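# Wind a cable once around a reel held aloft

## Task

Close one gripper on the reel so that one of its fingers pins the cable close to one of the cable's ends. Then wrap the cable one complete turn around the reel's hub, keeping it within roughly one cable thickness of the hub over almost the entire turn. Declare completion only when that one grip by itself keeps the reel still and well above the table, while the other arm has an empty gripper, stays away from both reel and cable, and touches the holding arm lightly at most.

## Robot and tools

Robot: two arms, left_arm and right_arm, each with a parallel two-finger gripper and a wrist camera. In the scene frame the left_arm base sits at (-0.041, +0.290, 0) m and the right_arm base at (+0.046, -0.298, 0) m, each turned only slightly about z. Scene frame: origin on the table surface midway between the arms, +z up, +x pointing out over the table, left_arm on the +y side. The names left and right do not refer to image sides. On each gripper the fingers extend along its +z axis and close along its y axis. end_effector_position is the midpoint between the finger pads, roughly 1 cm back from the fingertips.

Command row (used by execute_actions and move): one flat list of 16 numbers covering both arms, left_arm first: x, y, z, qw, qx, qy, qz, opening, then the same eight for right_arm. Both arms are always included, even if only one should move. x, y, z is an absolute target for the gripper point in metres in the scene frame, and qw, qx, qy, qz is an absolute target orientation (w first) in the same frame. It is not an offset. opening runs from -1 (closed) to +1 (fully open, 0.094 m). The controller refuses any call whose target lies more than 0.6 m from that arm's last reported position along any gripper axis. At each control step it also clips the command to within 70 mm and 16 degrees of the measured pose, and it favours position over orientation when it cannot reach both. Arms usually settle a centimetre or more off target, mostly too low. To hold an orientation, resend the same quaternion every time; do not copy a drifted reported one. To keep an arm still, resend its complete last reported pose and its intended opening in every call.

execute_actions: argument "actions" is a list holding at most one item, plus an optional boolean "pictures". An empty list only returns the state. {"rows": [...], "steps": n} runs up to 15 control steps of 1/30 s each (default 15). It takes up to 15 rows, one applied per step, and the last row repeats. {"steps": n} without rows is a wait of up to 300 steps, counted from the previous result, so reply time is included. A refused call moves nothing. After an action an arm continues only to its last clipped pose, so a distant target needs further calls.

move: "target" is one 16-number row as above (absolute poses). "speed" runs from 0.002 to 0.5 m/s, default 0.25, and rotation is capped at twice that value in rad/s. The grippers travel straight lines that finish together in 0.5 to 10 s; if 10 s is not enough they stop short. Each gripper rotates the shorter way. Paths ignore obstacles and the other arm, and grippers can lag, wander or overshoot the set speed, especially near full reach. The opening is applied at the start. The result adds a "move:" line giving the ending (done, off_target, moving, held, fault), any limits (paced = pose clipped, held = steps blocked, after which the arm may move fast), and each gripper's distance from its target.

wait: "seconds" from 0 to 10; nothing new is sent. zoom_image: "camera" (one of cam_head_left, cam_head_right, cam_high, cam_low, cam_left_wrist, cam_right_wrist) and "region" [x0, y0, x1, y1] in pixels of that camera's latest image, origin at top-left, no larger than 504 by 504. read_manual: optional "section" ("licences"); it only returns licence text. finished_scene: "scene" number; it ends the current scene for good and reports whether the goal was met, so call it only once the final state is stable.

Results: the state line gives each gripper's position and quaternion in the scene frame, less accurate at long reach. grip_measured is the measured finger opening on the command scale; the last Joint positions value is that opening in metres. Each gripper has its own fixed bias of up to about 1 mm. "pose unreachable" means the clearance check altered or blocked that arm's command, and HELD flags the steps where that happened. A "Hand target" line shows where the controller is currently driving each gripper. FAULT lines report arm stops. MOTOR HOT appears from 75 °C. At 90 °C the arm halts for 10 s, and at 100 °C it goes limp and drops. Holding loads heats motors, even while you are composing a reply, because the simulation keeps running then.

Gripping: to hold firmly, command roughly 0.03 below grip_measured; a smaller margin grips more gently. Pads push about 50 to 62 N at most, less on objects thinner than about 2 mm, with a brief spike at first contact. Joint ranges (rad): waist -2.618 to 3.054, shoulder 0 to 3.142, elbow 0 to 3.142, wrist pitch -1.571 to 1.571, wrist yaw -1.571 to 1.571, wrist roll -2.094 to 2.094.

Cameras: all six give 504x504 images; calibration data is supplied per camera, and the wrist cameras are fisheye.

Avoid: knocking or placing anything off the table; letting the arms collide or press on each other; dropping the reel; fast contacts, since speed and targets set deep past a surface both raise force. An arm blocked by an object keeps pushing until sent a new command. Loose objects may occasionally be nudged by outside pushes.

Each tool is called after "Emit:" by a JSON object that holds its "fn" and its "kwargs", one argument or row to a line.

## Session

Emit:
{"fn": "execute_actions", "kwargs": {
  "actions": []
}}

Scene clock: 0.00 s of 6000.00 s.
left_arm: end_effector_position=(+0.2505, +0.4777, +0.3242) grip_measured=+1.000 end_effector_quat_wxyz=(+0.698, -0.231, +0.657, +0.169) | right_arm: end_effector_position=(+0.3707, -0.1261, +0.2612) grip_measured=+1.000 end_effector_quat_wxyz=(+0.485, -0.066, +0.854, +0.175)
Joint positions: left_arm=[ 0.434  0.85   0.608  0.273 -0.012 -0.101  0.094] | right_arm=[ 0.72   1.087  0.947 -0.349  0.095  0.319  0.094]
Joint velocities: left_arm=[-0.002 -0.022  0.012  0.051 -0.051 -0.051  0.   ] | right_arm=[ 0.002 -0.012  0.002  0.037  0.022  0.007  0.   ]
Motor temperatures (°C, as the motors report them): left_arm=[27 29 29 29 28 28] | right_arm=[29 27 27 26 29 28]
Hand target (left_arm): +0.249, +0.477, +0.331; +0.703, -0.229, +0.651, +0.170
Hand target (right_arm): +0.370, -0.127, +0.265; +0.488, -0.066, +0.852, +0.175

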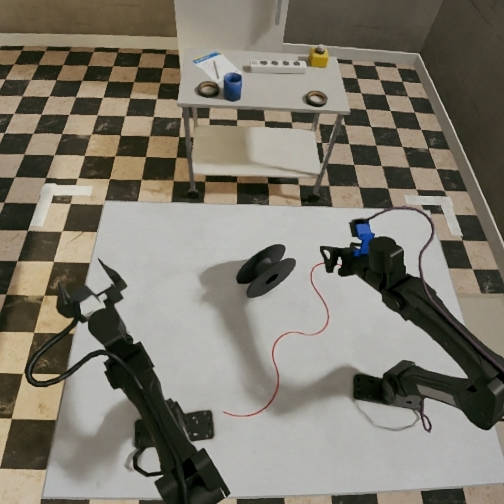

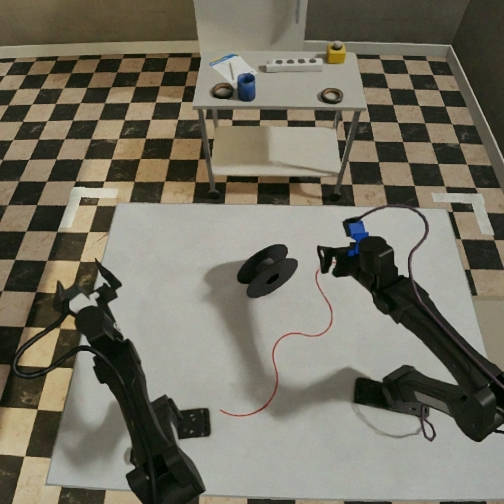

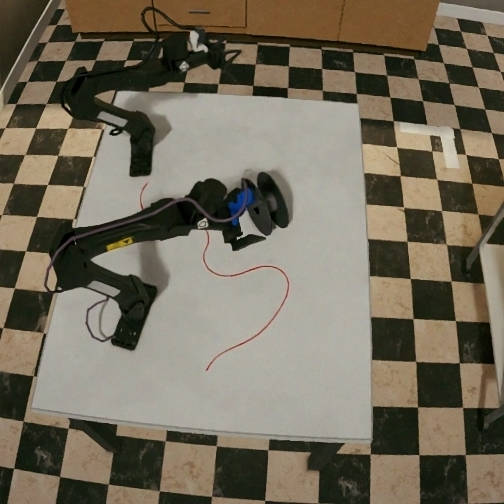

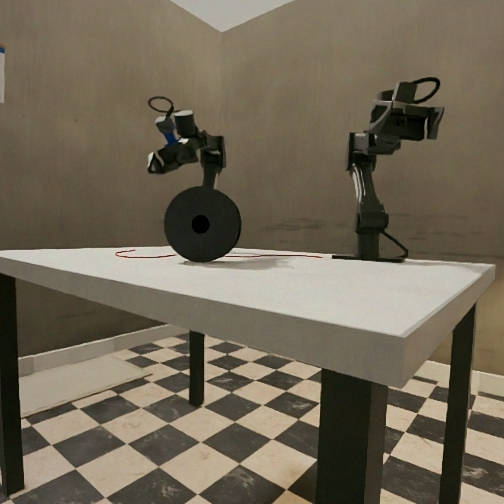

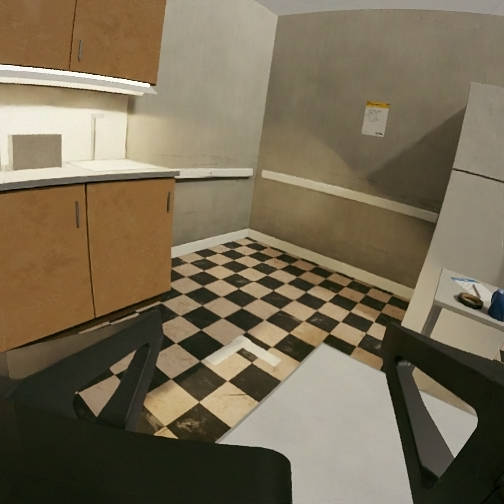

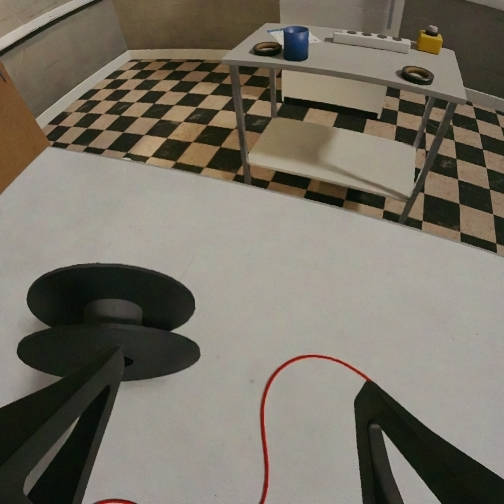

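Emit:
{"fn": "zoom_image", "kwargs": {
  "camera": "cam_head_left",
  "region": [210, 220, 330, 320]
}}

Emit:
{"fn": "zoom_image", "kwargs": {
  "camera": "cam_low",
  "region": [140, 170, 260, 280]
}}

Emit:
{"fn": "zoom_image", "kwargs": {
  "camera": "cam_high",
  "region": [220, 150, 320, 250]
}}

Region (210, 220, 330, 320) of cam_head_left's 504x504 image, scaled by 4.200, with more detail than that image has.

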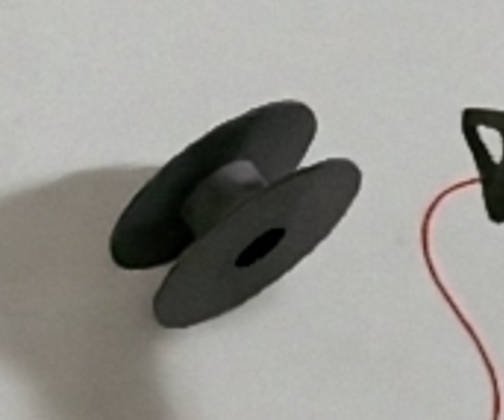

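Region (140, 170, 260, 280) of cam_low's 504x504 image, scaled by 4.200, with more detail than that image has; it fills the top 462 rows of this view, and the rest is white.

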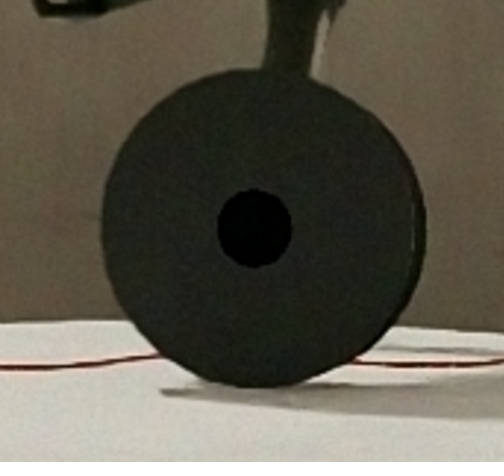

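Region (220, 150, 320, 250) of cam_high's 504x504 image, scaled by 5.040, with more detail than that image has.

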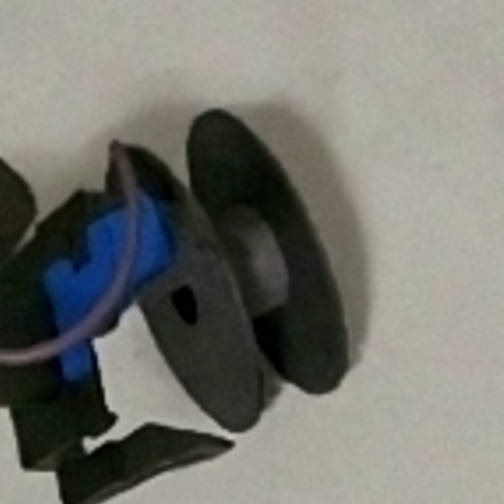

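Emit:
{"fn": "move", "kwargs": {
  "target": [0.40,0.06,0.24,0,0.485,0.875,0,1,0.22,-0.33,0.22,0,0,1,0,1]
}}

Emit:
{"fn": "move", "kwargs": {
  "target": [0.428,0.02,0.2,0,0.485,0.875,0,1,0.22,-0.33,0.22,0,0,1,0,1]
}}

Scene clock: 30.53 s of 6000.00 s.
left_arm: end_effector_position=(+0.3911, +0.0597, +0.2299) grip_measured=+1.000 end_effector_quat_wxyz=(+0.183, +0.464, +0.867, +0.003) | right_arm: end_effector_position=(+0.2287, -0.3278, +0.2156) grip_measured=+1.000 end_effector_quat_wxyz=(+0.097, -0.006, +0.995, -0.017)
Joint positions: left_arm=[-0.625  2.279  2.64  -1.563 -0.008  0.49   0.094] | right_arm=[ 0.022  1.124  1.303 -1.553  0.001 -0.178  0.094]
Joint velocities: left_arm=[-0.002  0.002  0.002  0.022  0.007  0.022  0.   ] | right_arm=[ 0.012 -0.002  0.002 -0.007  0.007  0.007  0.   ]
Motor temperatures (°C, as the motors report them): left_arm=[27 30 31 32 28 28] | right_arm=[29 27 29 29 29 28]
Hand target (left_arm): +0.389, +0.056, +0.236; +0.191, +0.469, +0.862, -0.001
Hand target (right_arm): +0.222, -0.330, +0.214; +0.094, -0.005, +0.995, -0.022
Off the commanded pose (left_arm): 0.013 m, 21 deg; orientation clipped at the last step of the last action.
Off the commanded pose (right_arm): 0.010 m, 11 deg.
joint sent to its limit (left arm) — the command would take joint 4 (wrist pitch) past its lower limit, so that joint was sent only as far as its limit.
joint sent to its limit (right arm) — the command would take joint 4 (wrist pitch) past its lower limit, so that joint was sent only as far as its limit.
After step 180, 19.70 s passed at rest.
move: off_target (left_arm, right_arm); limits=paced
camera_calibration (this result's frames):
cam_left_wrist: T_world_to_cam=[[-0.77482, -0.594336, -0.215449, 0.400666], [-0.618509, 0.783176, 0.063885, 0.213016], [0.130766, 0.182757, -0.974423, 0.278588], [0, 0, 0, 1]] pos_world=[0.405767, 0.0203875, 0.344177]
cam_right_wrist: T_world_to_cam=[[0.191842, -0.978584, 0.0746311, -0.382485], [-0.947344, -0.164778, 0.274568, 0.150652], [-0.256391, -0.123375, -0.958667, 0.327589], [0, 0, 0, 1]] pos_world=[0.300087, -0.309053, 0.30123]

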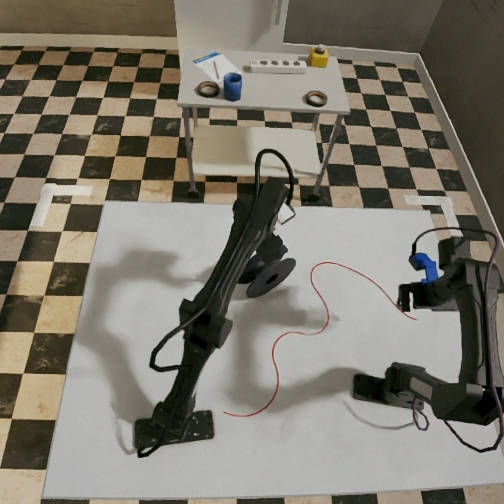

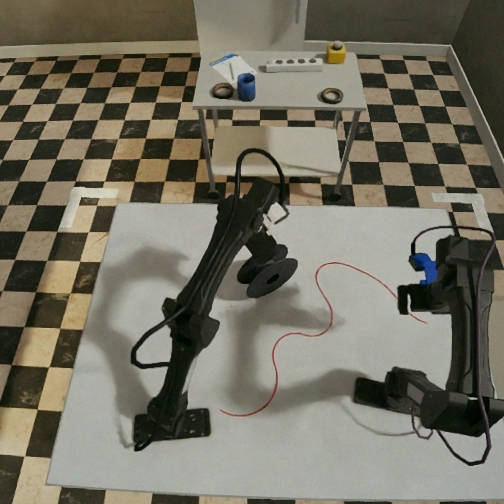

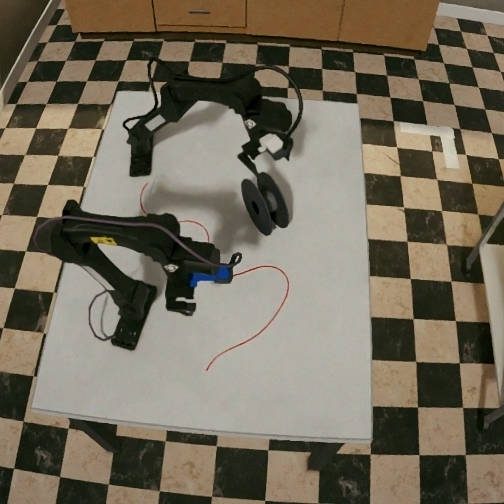

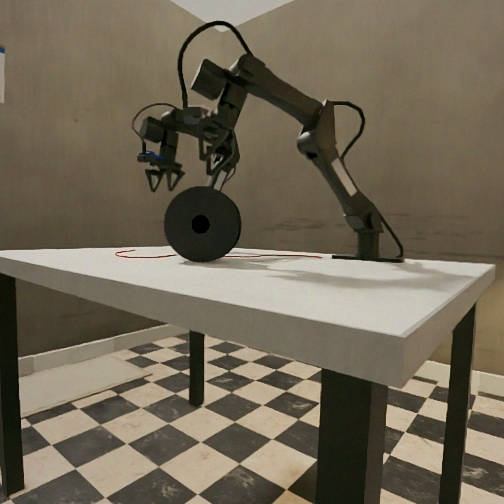

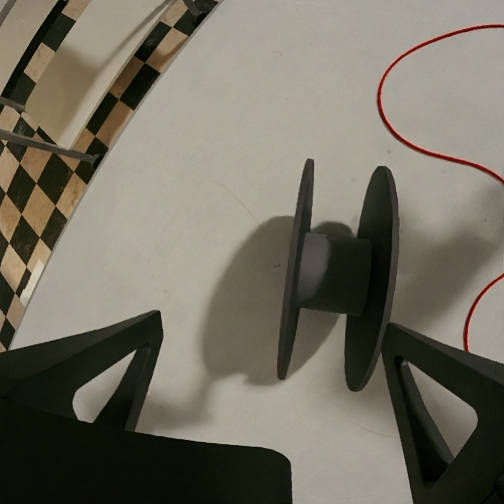

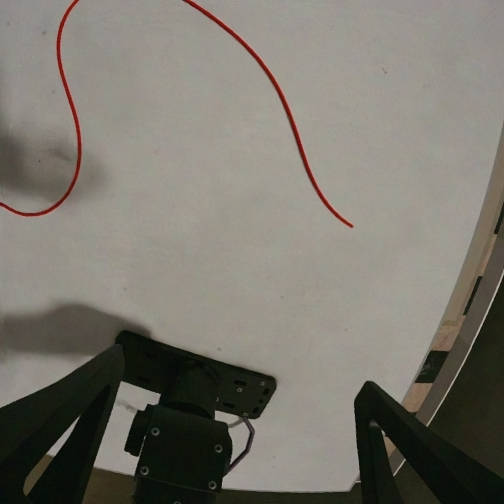

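Scene clock: 31.70 s of 6000.00 s.
left_arm: end_effector_position=(+0.4229, +0.0275, +0.1895) grip_measured=+1.000 end_effector_quat_wxyz=(+0.192, +0.474, +0.859, +0.001) | right_arm: end_effector_position=(+0.2260, -0.3296, +0.2196) grip_measured=+1.000 end_effector_quat_wxyz=(+0.109, -0.001, +0.994, -0.020)
Joint positions: left_arm=[-0.65   2.491  2.845 -1.538 -0.008  0.49   0.094] | right_arm=[ 0.01   1.099  1.303 -1.553  0.001 -0.18   0.094]
Joint velocities: left_arm=[-0.017 -0.012 -0.007 -0.037 -0.022 -0.037  0.   ] | right_arm=[-0.002 -0.007 -0.002 -0.022 -0.007  0.022  0.   ]
Motor temperatures (°C, as the motors report them): left_arm=[27 30 31 32 28 28] | right_arm=[29 27 29 29 29 28]
Hand target (left_arm): +0.426, +0.020, +0.199; +0.214, +0.474, +0.854, -0.001
Hand target (right_arm): +0.221, -0.330, +0.219; +0.109, +0.000, +0.994, -0.020
Off the commanded pose (left_arm): 0.014 m, 22 deg; orientation clipped at the last step of the last action.
Off the commanded pose (right_arm): 0.006 m, 13 deg.
elbow stopped short (left arm): the move would have taken joint 3 (elbow) straighter than the controller allows; a more bent joint 3 avoids this.
joint sent to its limit (right arm) — the command would take joint 4 (wrist pitch) past its lower limit, so that joint was sent only as far as its limit.
move: off_target (left_arm, right_arm); limits=paced
camera_calibration (this result's frames):
cam_left_wrist: T_world_to_cam=[[-0.785983, -0.576851, -0.222427, 0.403023], [-0.599752, 0.798757, 0.0477974, 0.255104], [0.150093, 0.170969, -0.973777, 0.232968], [0, 0, 0, 1]] pos_world=[0.434801, -0.0111124, 0.304309]
cam_right_wrist: T_world_to_cam=[[0.180183, -0.980069, 0.0836562, -0.383848], [-0.95525, -0.154067, 0.252509, 0.156816], [-0.234588, -0.125411, -0.963971, 0.326057], [0, 0, 0, 1]] pos_world=[0.295451, -0.311146, 0.306824]

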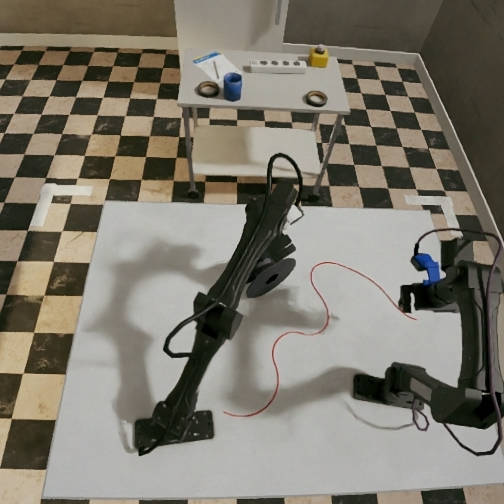

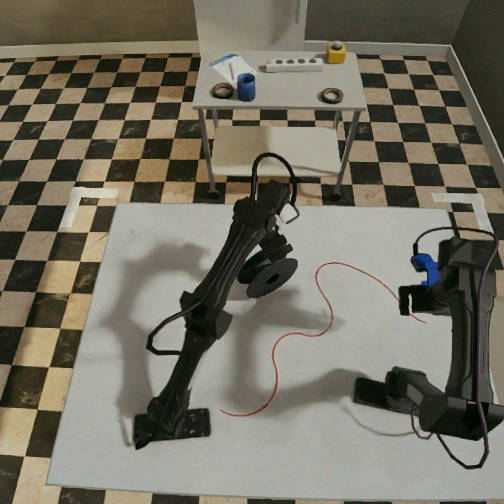

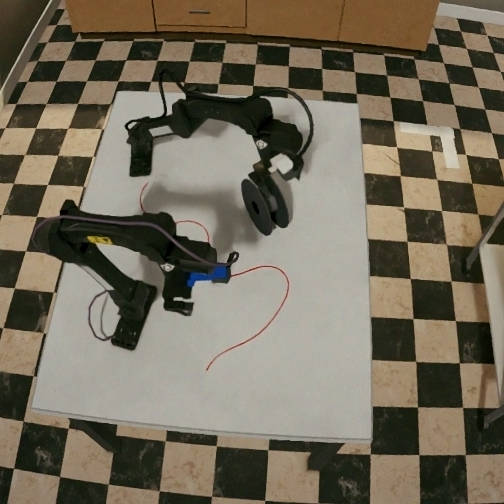

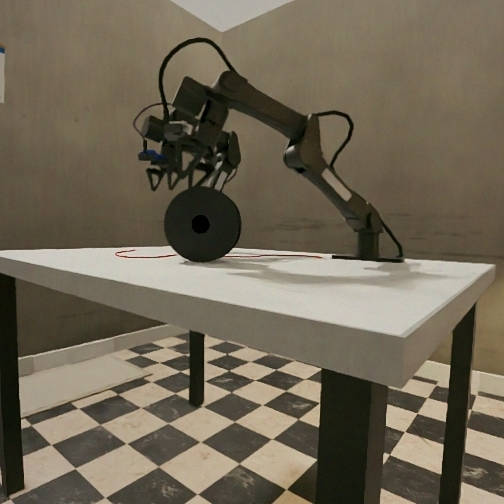

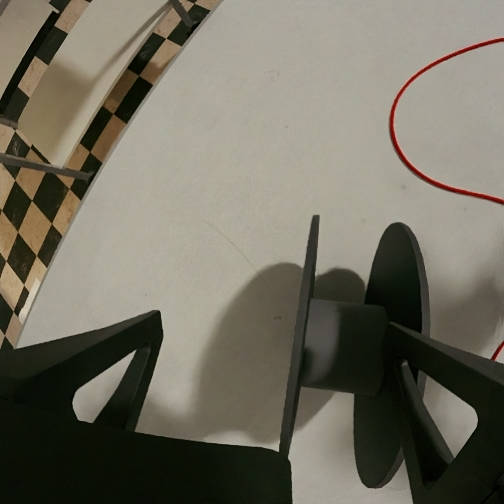

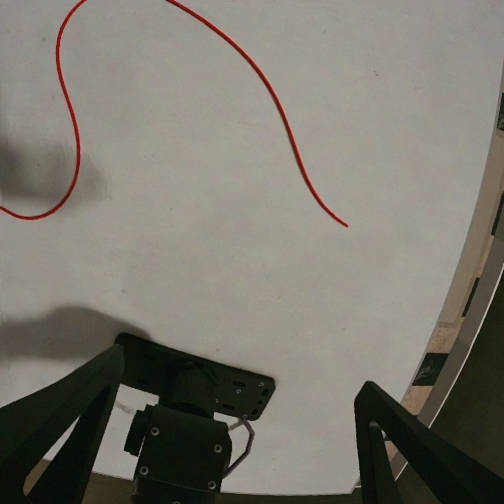

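Emit:
{"fn": "move", "kwargs": {
  "target": [0.388,0.008,0.205,0.131,0.48,0.865,-0.073,1,0.22,-0.33,0.22,0.11,0,0.994,0,1],
  "speed": 0.1
}}

Scene clock: 40.77 s of 6000.00 s.
left_arm: end_effector_position=(+0.3969, +0.0104, +0.1960) grip_measured=+1.000 end_effector_quat_wxyz=(+0.175, +0.473, +0.861, -0.068) | right_arm: end_effector_position=(+0.2256, -0.3323, +0.2197) grip_measured=+1.000 end_effector_quat_wxyz=(+0.112, -0.000, +0.994, -0.008)
Joint positions: left_arm=[-0.657  2.447  2.795 -1.562  0.126  0.454  0.094] | right_arm=[-0.039  1.099  1.303 -1.553 -0.034 -0.224  0.094]
Joint velocities: left_arm=[-0.007  0.002 -0.002 -0.051 -0.081  0.022  0.   ] | right_arm=[-0.002  0.017 -0.002 -0.007 -0.066  0.007  0.   ]
Motor temperatures (°C, as the motors report them): left_arm=[27 32 31 32 28 28] | right_arm=[29 27 28 28 29 28]
Hand target (left_arm): +0.388, +0.009, +0.205; +0.174, +0.474, +0.860, -0.075
Hand target (right_arm): +0.220, -0.330, +0.219; +0.114, -0.000, +0.993, -0.002
Off the commanded pose (left_arm): 0.013 m, 5 deg.
Off the commanded pose (right_arm): 0.006 m, 1 deg.
joint sent to its limit (left arm) — the command would take joint 4 (wrist pitch) past its lower limit, so that joint was sent only as far as its limit.
joint sent to its limit (right arm) — the command would take joint 4 (wrist pitch) past its lower limit, so that joint was sent only as far as its limit.
After step 180, 1.67 s passed at rest.
move: off_target (left_arm)
camera_calibration (this result's frames):
cam_left_wrist: T_world_to_cam=[[-0.814213, -0.574212, -0.0856597, 0.358571], [-0.577682, 0.81599, 0.0210724, 0.249244], [0.0577975, 0.0666414, -0.996102, 0.28821], [0, 0, 0, 1]] pos_world=[0.419279, -0.0166917, 0.312549]
cam_right_wrist: T_world_to_cam=[[0.181406, -0.981497, 0.0612862, -0.382266], [-0.956395, -0.161574, 0.243314, 0.155797], [-0.22891, -0.102753, -0.968009, 0.332866], [0, 0, 0, 1]] pos_world=[0.294545, -0.315818, 0.307737]

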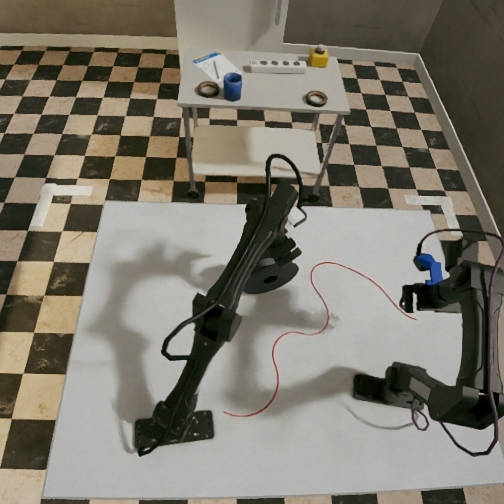

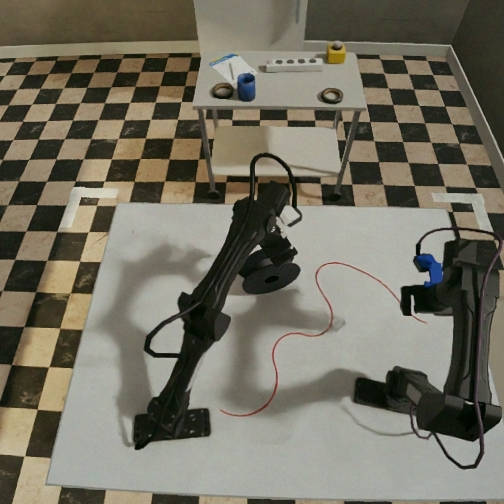

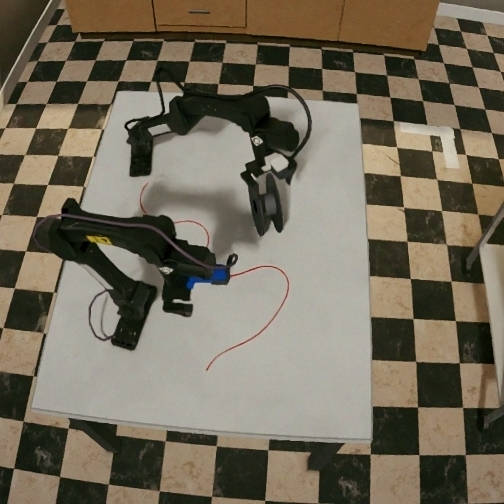

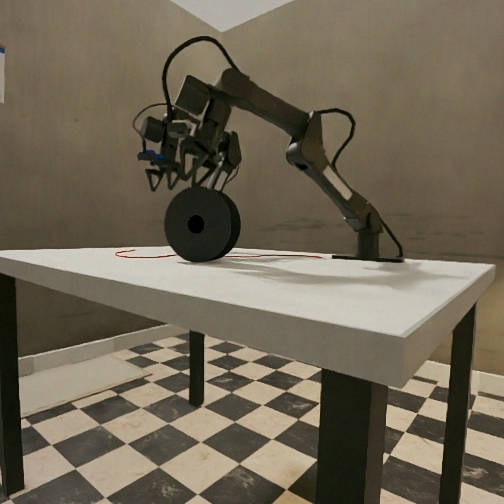

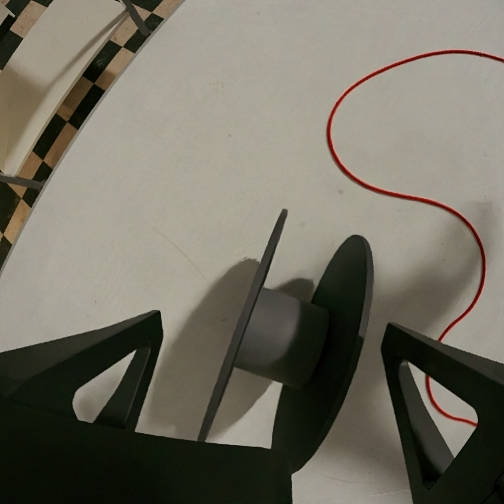

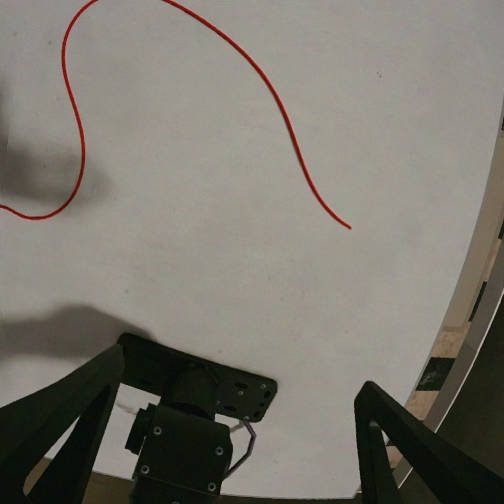

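Emit:
{"fn": "move", "kwargs": {
  "target": [0.36,0.06,0.2,0.137,0.586,0.792,-0.101,1,0.22,-0.33,0.22,0.11,0,0.994,0,1],
  "speed": 0.1
}}

Scene clock: 51.30 s of 6000.00 s.
left_arm: end_effector_position=(+0.3637, +0.0580, +0.1911) grip_measured=+1.000 end_effector_quat_wxyz=(+0.126, +0.585, +0.795, -0.097) | right_arm: end_effector_position=(+0.2257, -0.3320, +0.2197) grip_measured=+1.000 end_effector_quat_wxyz=(+0.112, -0.001, +0.994, -0.007)
Joint positions: left_arm=[-0.562  2.235  2.413 -1.537  0.24   0.811  0.094] | right_arm=[-0.039  1.099  1.303 -1.553 -0.036 -0.225  0.094]
Joint velocities: left_arm=[-0.002 -0.007 -0.012 -0.066  0.007 -0.007  0.   ] | right_arm=[-0.007 -0.002  0.017  0.037 -0.022  0.007  0.   ]
Motor temperatures (°C, as the motors report them): left_arm=[27 35 30 31 28 28] | right_arm=[29 27 28 28 29 28]
Hand target (left_arm): +0.361, +0.060, +0.201; +0.137, +0.586, +0.792, -0.101
Hand target (right_arm): +0.220, -0.330, +0.219; +0.115, +0.000, +0.993, -0.001
Off the commanded pose (left_arm): 0.010 m, 1 deg.
Off the commanded pose (right_arm): 0.006 m, 1 deg.
joint sent to its limit (right arm) — the command would take joint 4 (wrist pitch) past its lower limit, so that joint was sent only as far as its limit.
After step 180, 2.70 s passed at rest.
move: done
camera_calibration (this result's frames):
cam_left_wrist: T_world_to_cam=[[-0.943074, -0.330925, -0.0331759, 0.381152], [-0.332543, 0.939813, 0.0785306, 0.0839688], [0.00519142, 0.0850926, -0.99636, 0.300257], [0, 0, 0, 1]] pos_world=[0.385819, 0.0216683, 0.305215]
cam_right_wrist: T_world_to_cam=[[0.182523, -0.981385, 0.0597477, -0.381832], [-0.956306, -0.163086, 0.242656, 0.155541], [-0.228395, -0.101427, -0.968271, 0.333309], [0, 0, 0, 1]] pos_world=[0.294564, -0.315551, 0.307804]

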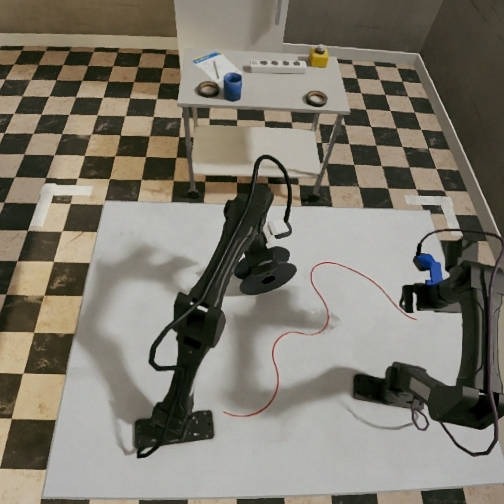

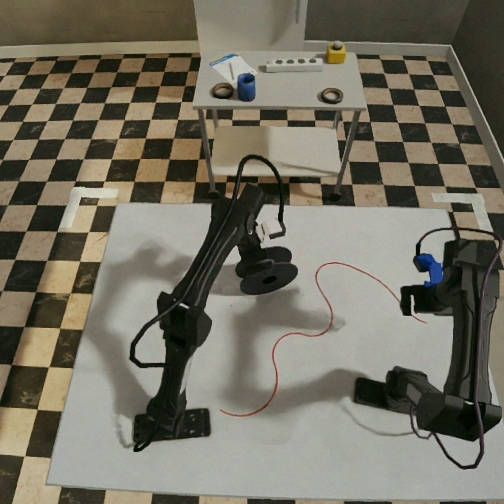

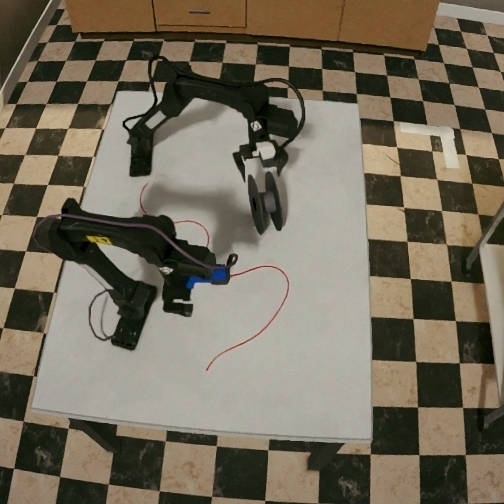

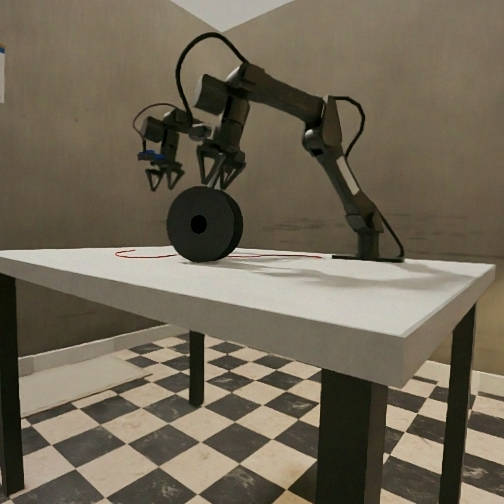

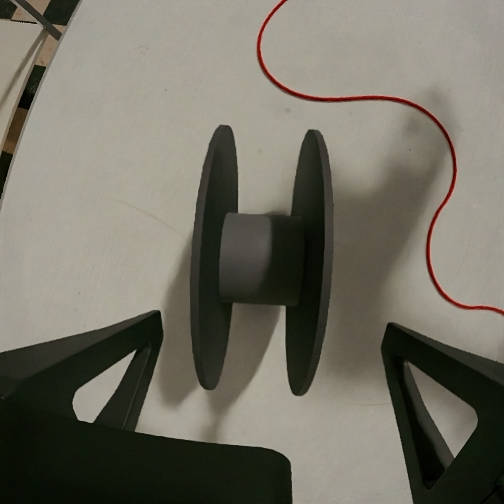

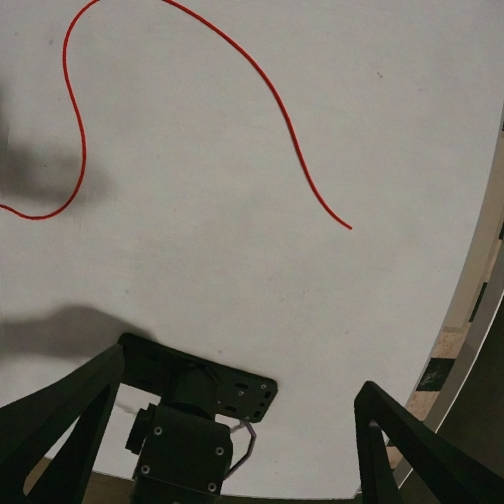

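Emit:
{"fn": "move", "kwargs": {
  "target": [0.369,0.056,0.15,0.137,0.586,0.792,-0.101,1,0.22,-0.33,0.22,0.11,0,0.994,0,1],
  "speed": 0.06
}}

Emit:
{"fn": "move", "kwargs": {
  "target": [0.369,0.056,0.15,0.137,0.586,0.792,-0.101,0.2,0.22,-0.33,0.22,0.11,0,0.994,0,1]
}}

Scene clock: 56.27 s of 6000.00 s.
left_arm: end_effector_position=(+0.3692, +0.0552, +0.1384) grip_measured=+1.000 end_effector_quat_wxyz=(+0.120, +0.586, +0.795, -0.099) | right_arm: end_effector_position=(+0.2257, -0.3320, +0.2197) grip_measured=+1.000 end_effector_quat_wxyz=(+0.112, -0.001, +0.994, -0.007)
Joint positions: left_arm=[-0.562  2.194  2.129 -1.306  0.241  0.813  0.094] | right_arm=[-0.039  1.099  1.303 -1.553 -0.036 -0.226  0.094]
Joint velocities: left_arm=[-0.017 -0.007 -0.022 -0.022  0.007 -0.066  0.   ] | right_arm=[-0.007 -0.002  0.002 -0.066 -0.066  0.066  0.   ]
Motor temperatures (°C, as the motors report them): left_arm=[27 35 30 31 28 28] | right_arm=[29 27 28 28 29 28]
Hand target (left_arm): +0.369, +0.056, +0.150; +0.137, +0.586, +0.792, -0.101
Hand target (right_arm): +0.220, -0.330, +0.219; +0.115, +0.000, +0.993, -0.002
Off the commanded pose (left_arm): 0.012 m, 2 deg.
Off the commanded pose (right_arm): 0.006 m, 1 deg.
joint sent to its limit (right arm) — the command would take joint 4 (wrist pitch) past its lower limit, so that joint was sent only as far as its limit.
move: off_target (left_arm)
camera_calibration (this result's frames):
cam_left_wrist: T_world_to_cam=[[-0.944314, -0.328176, -0.0238973, 0.382731], [-0.328991, 0.940348, 0.086668, 0.090085], [-0.00597066, 0.0897038, -0.995951, 0.251774], [0, 0, 0, 1]] pos_world=[0.392559, 0.0183071, 0.252094]
cam_right_wrist: T_world_to_cam=[[0.182888, -0.981312, 0.0598298, -0.381908], [-0.956244, -0.163421, 0.242675, 0.155412], [-0.228363, -0.101594, -0.968261, 0.333245], [0, 0, 0, 1]] pos_world=[0.294559, -0.315517, 0.307803]

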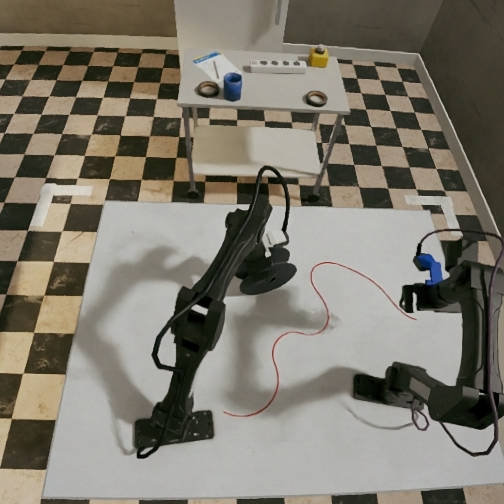

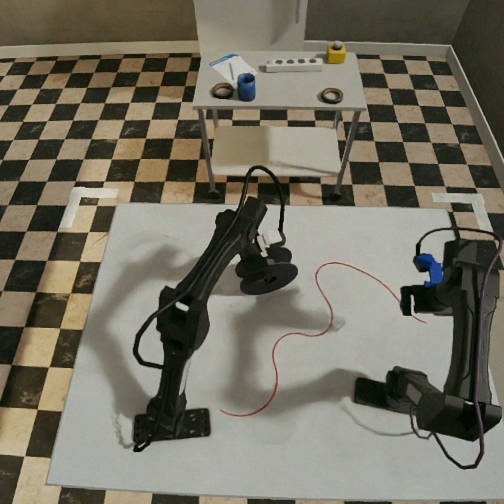

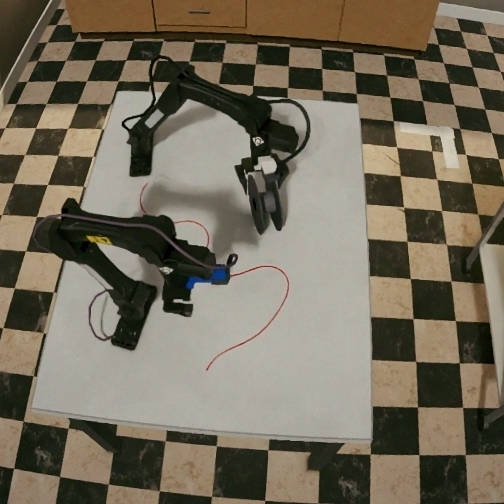

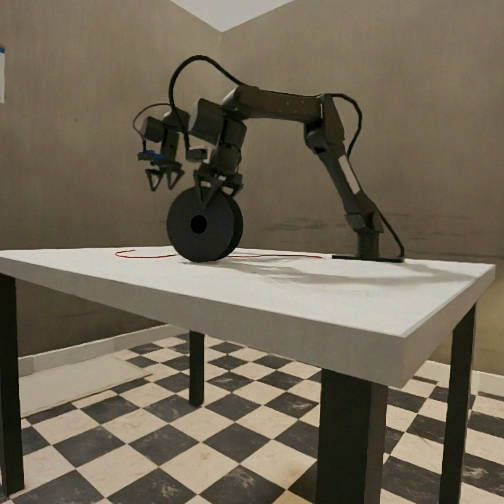

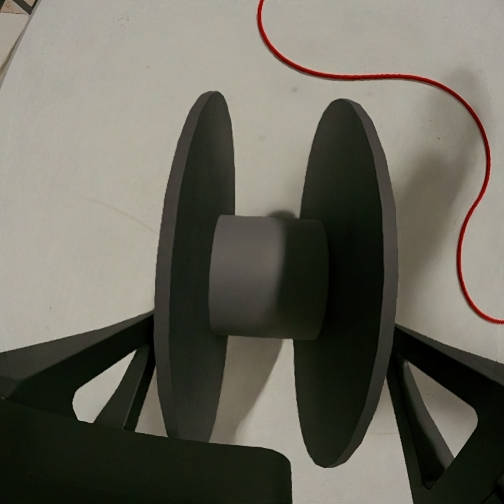

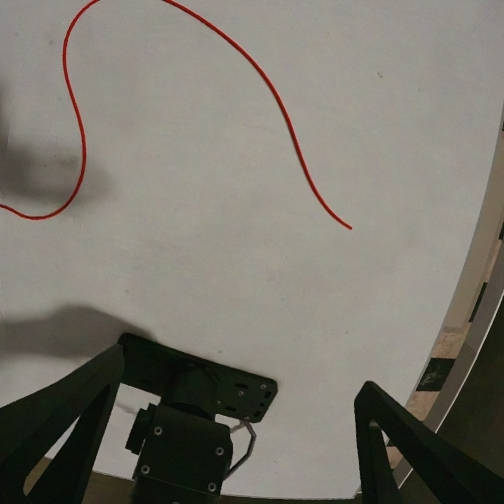

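Scene clock: 56.97 s of 6000.00 s.
left_arm: end_effector_position=(+0.3695, +0.0556, +0.1384) grip_measured=+0.231 end_effector_quat_wxyz=(+0.120, +0.586, +0.796, -0.097) | right_arm: end_effector_position=(+0.2257, -0.3320, +0.2197) grip_measured=+1.000 end_effector_quat_wxyz=(+0.112, -0.001, +0.994, -0.007)
Joint positions: left_arm=[-0.562  2.194  2.129 -1.306  0.238  0.813  0.058] | right_arm=[-0.039  1.099  1.303 -1.553 -0.036 -0.226  0.094]
Joint velocities: left_arm=[ 0.007 -0.012 -0.012 -0.007  0.007  0.022  0.   ] | right_arm=[-0.002  0.002  0.007  0.007 -0.007  0.051  0.   ]
Motor temperatures (°C, as the motors report them): left_arm=[27 35 30 31 28 28] | right_arm=[29 27 28 28 29 28]
Hand target (left_arm): +0.369, +0.056, +0.150; +0.137, +0.586, +0.792, -0.101
Hand target (right_arm): +0.220, -0.330, +0.219; +0.115, +0.000, +0.993, -0.001
Off the commanded pose (left_arm): 0.012 m, 2 deg.
Off the commanded pose (right_arm): 0.006 m, 1 deg.
joint sent to its limit (right arm) — the command would take joint 4 (wrist pitch) past its lower limit, so that joint was sent only as far as its limit.
move: off_target (left_arm)
camera_calibration (this result's frames):
cam_left_wrist: T_world_to_cam=[[-0.944104, -0.328621, -0.0259872, 0.383368], [-0.329615, 0.939979, 0.0882776, 0.0898687], [-0.00458248, 0.0919091, -0.995757, 0.250988], [0, 0, 0, 1]] pos_world=[0.392711, 0.0184398, 0.251953]
cam_right_wrist: T_world_to_cam=[[0.182888, -0.981312, 0.0598298, -0.381908], [-0.956244, -0.163421, 0.242675, 0.155412], [-0.228363, -0.101594, -0.968261, 0.333245], [0, 0, 0, 1]] pos_world=[0.294559, -0.315517, 0.307803]

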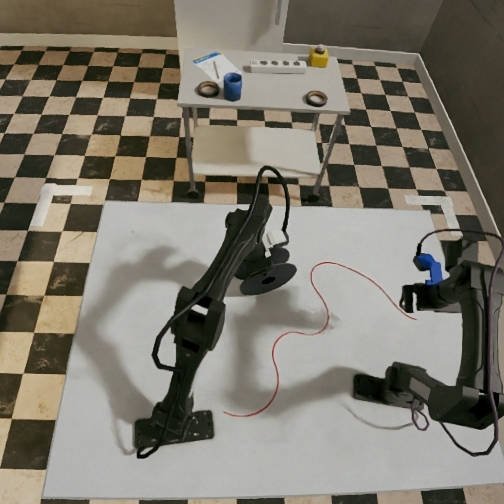

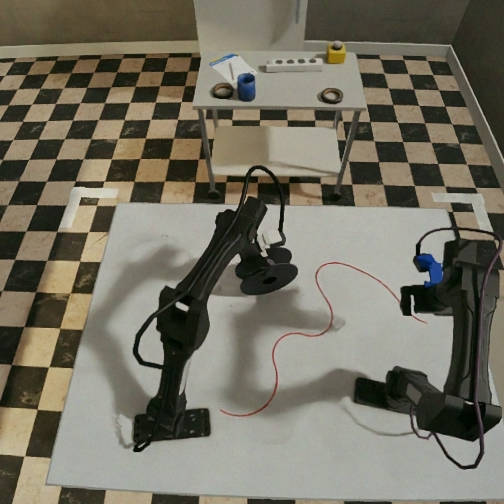

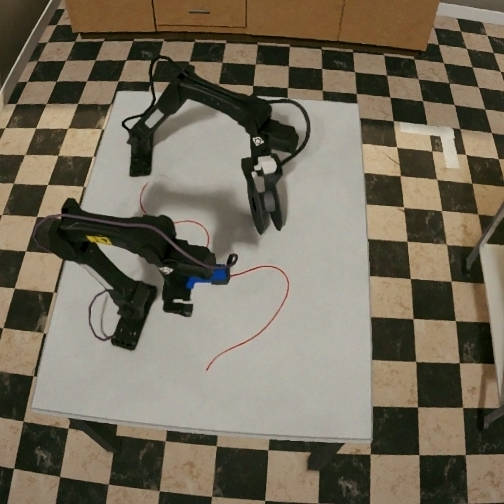

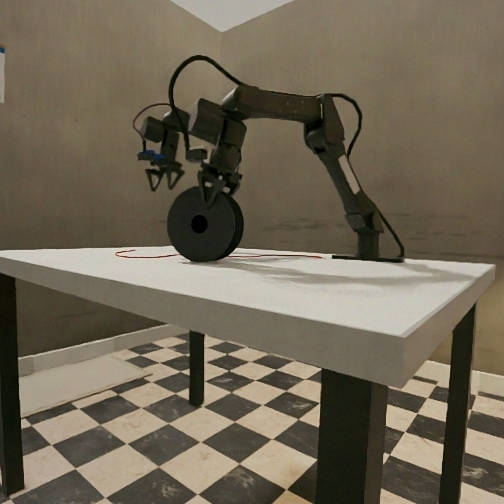

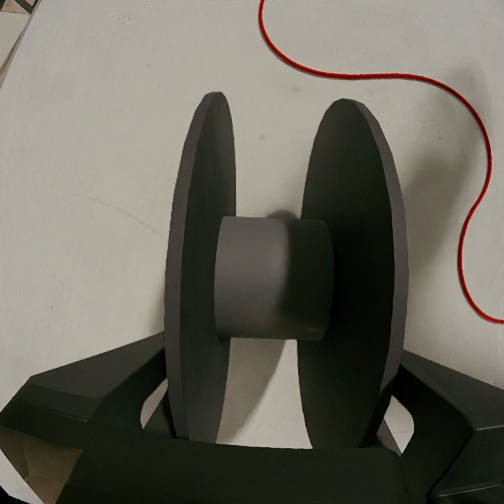

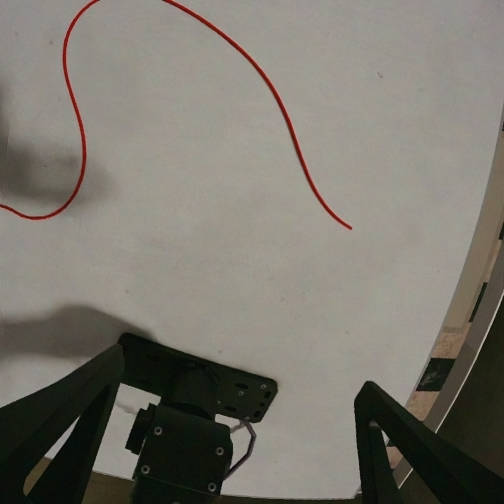

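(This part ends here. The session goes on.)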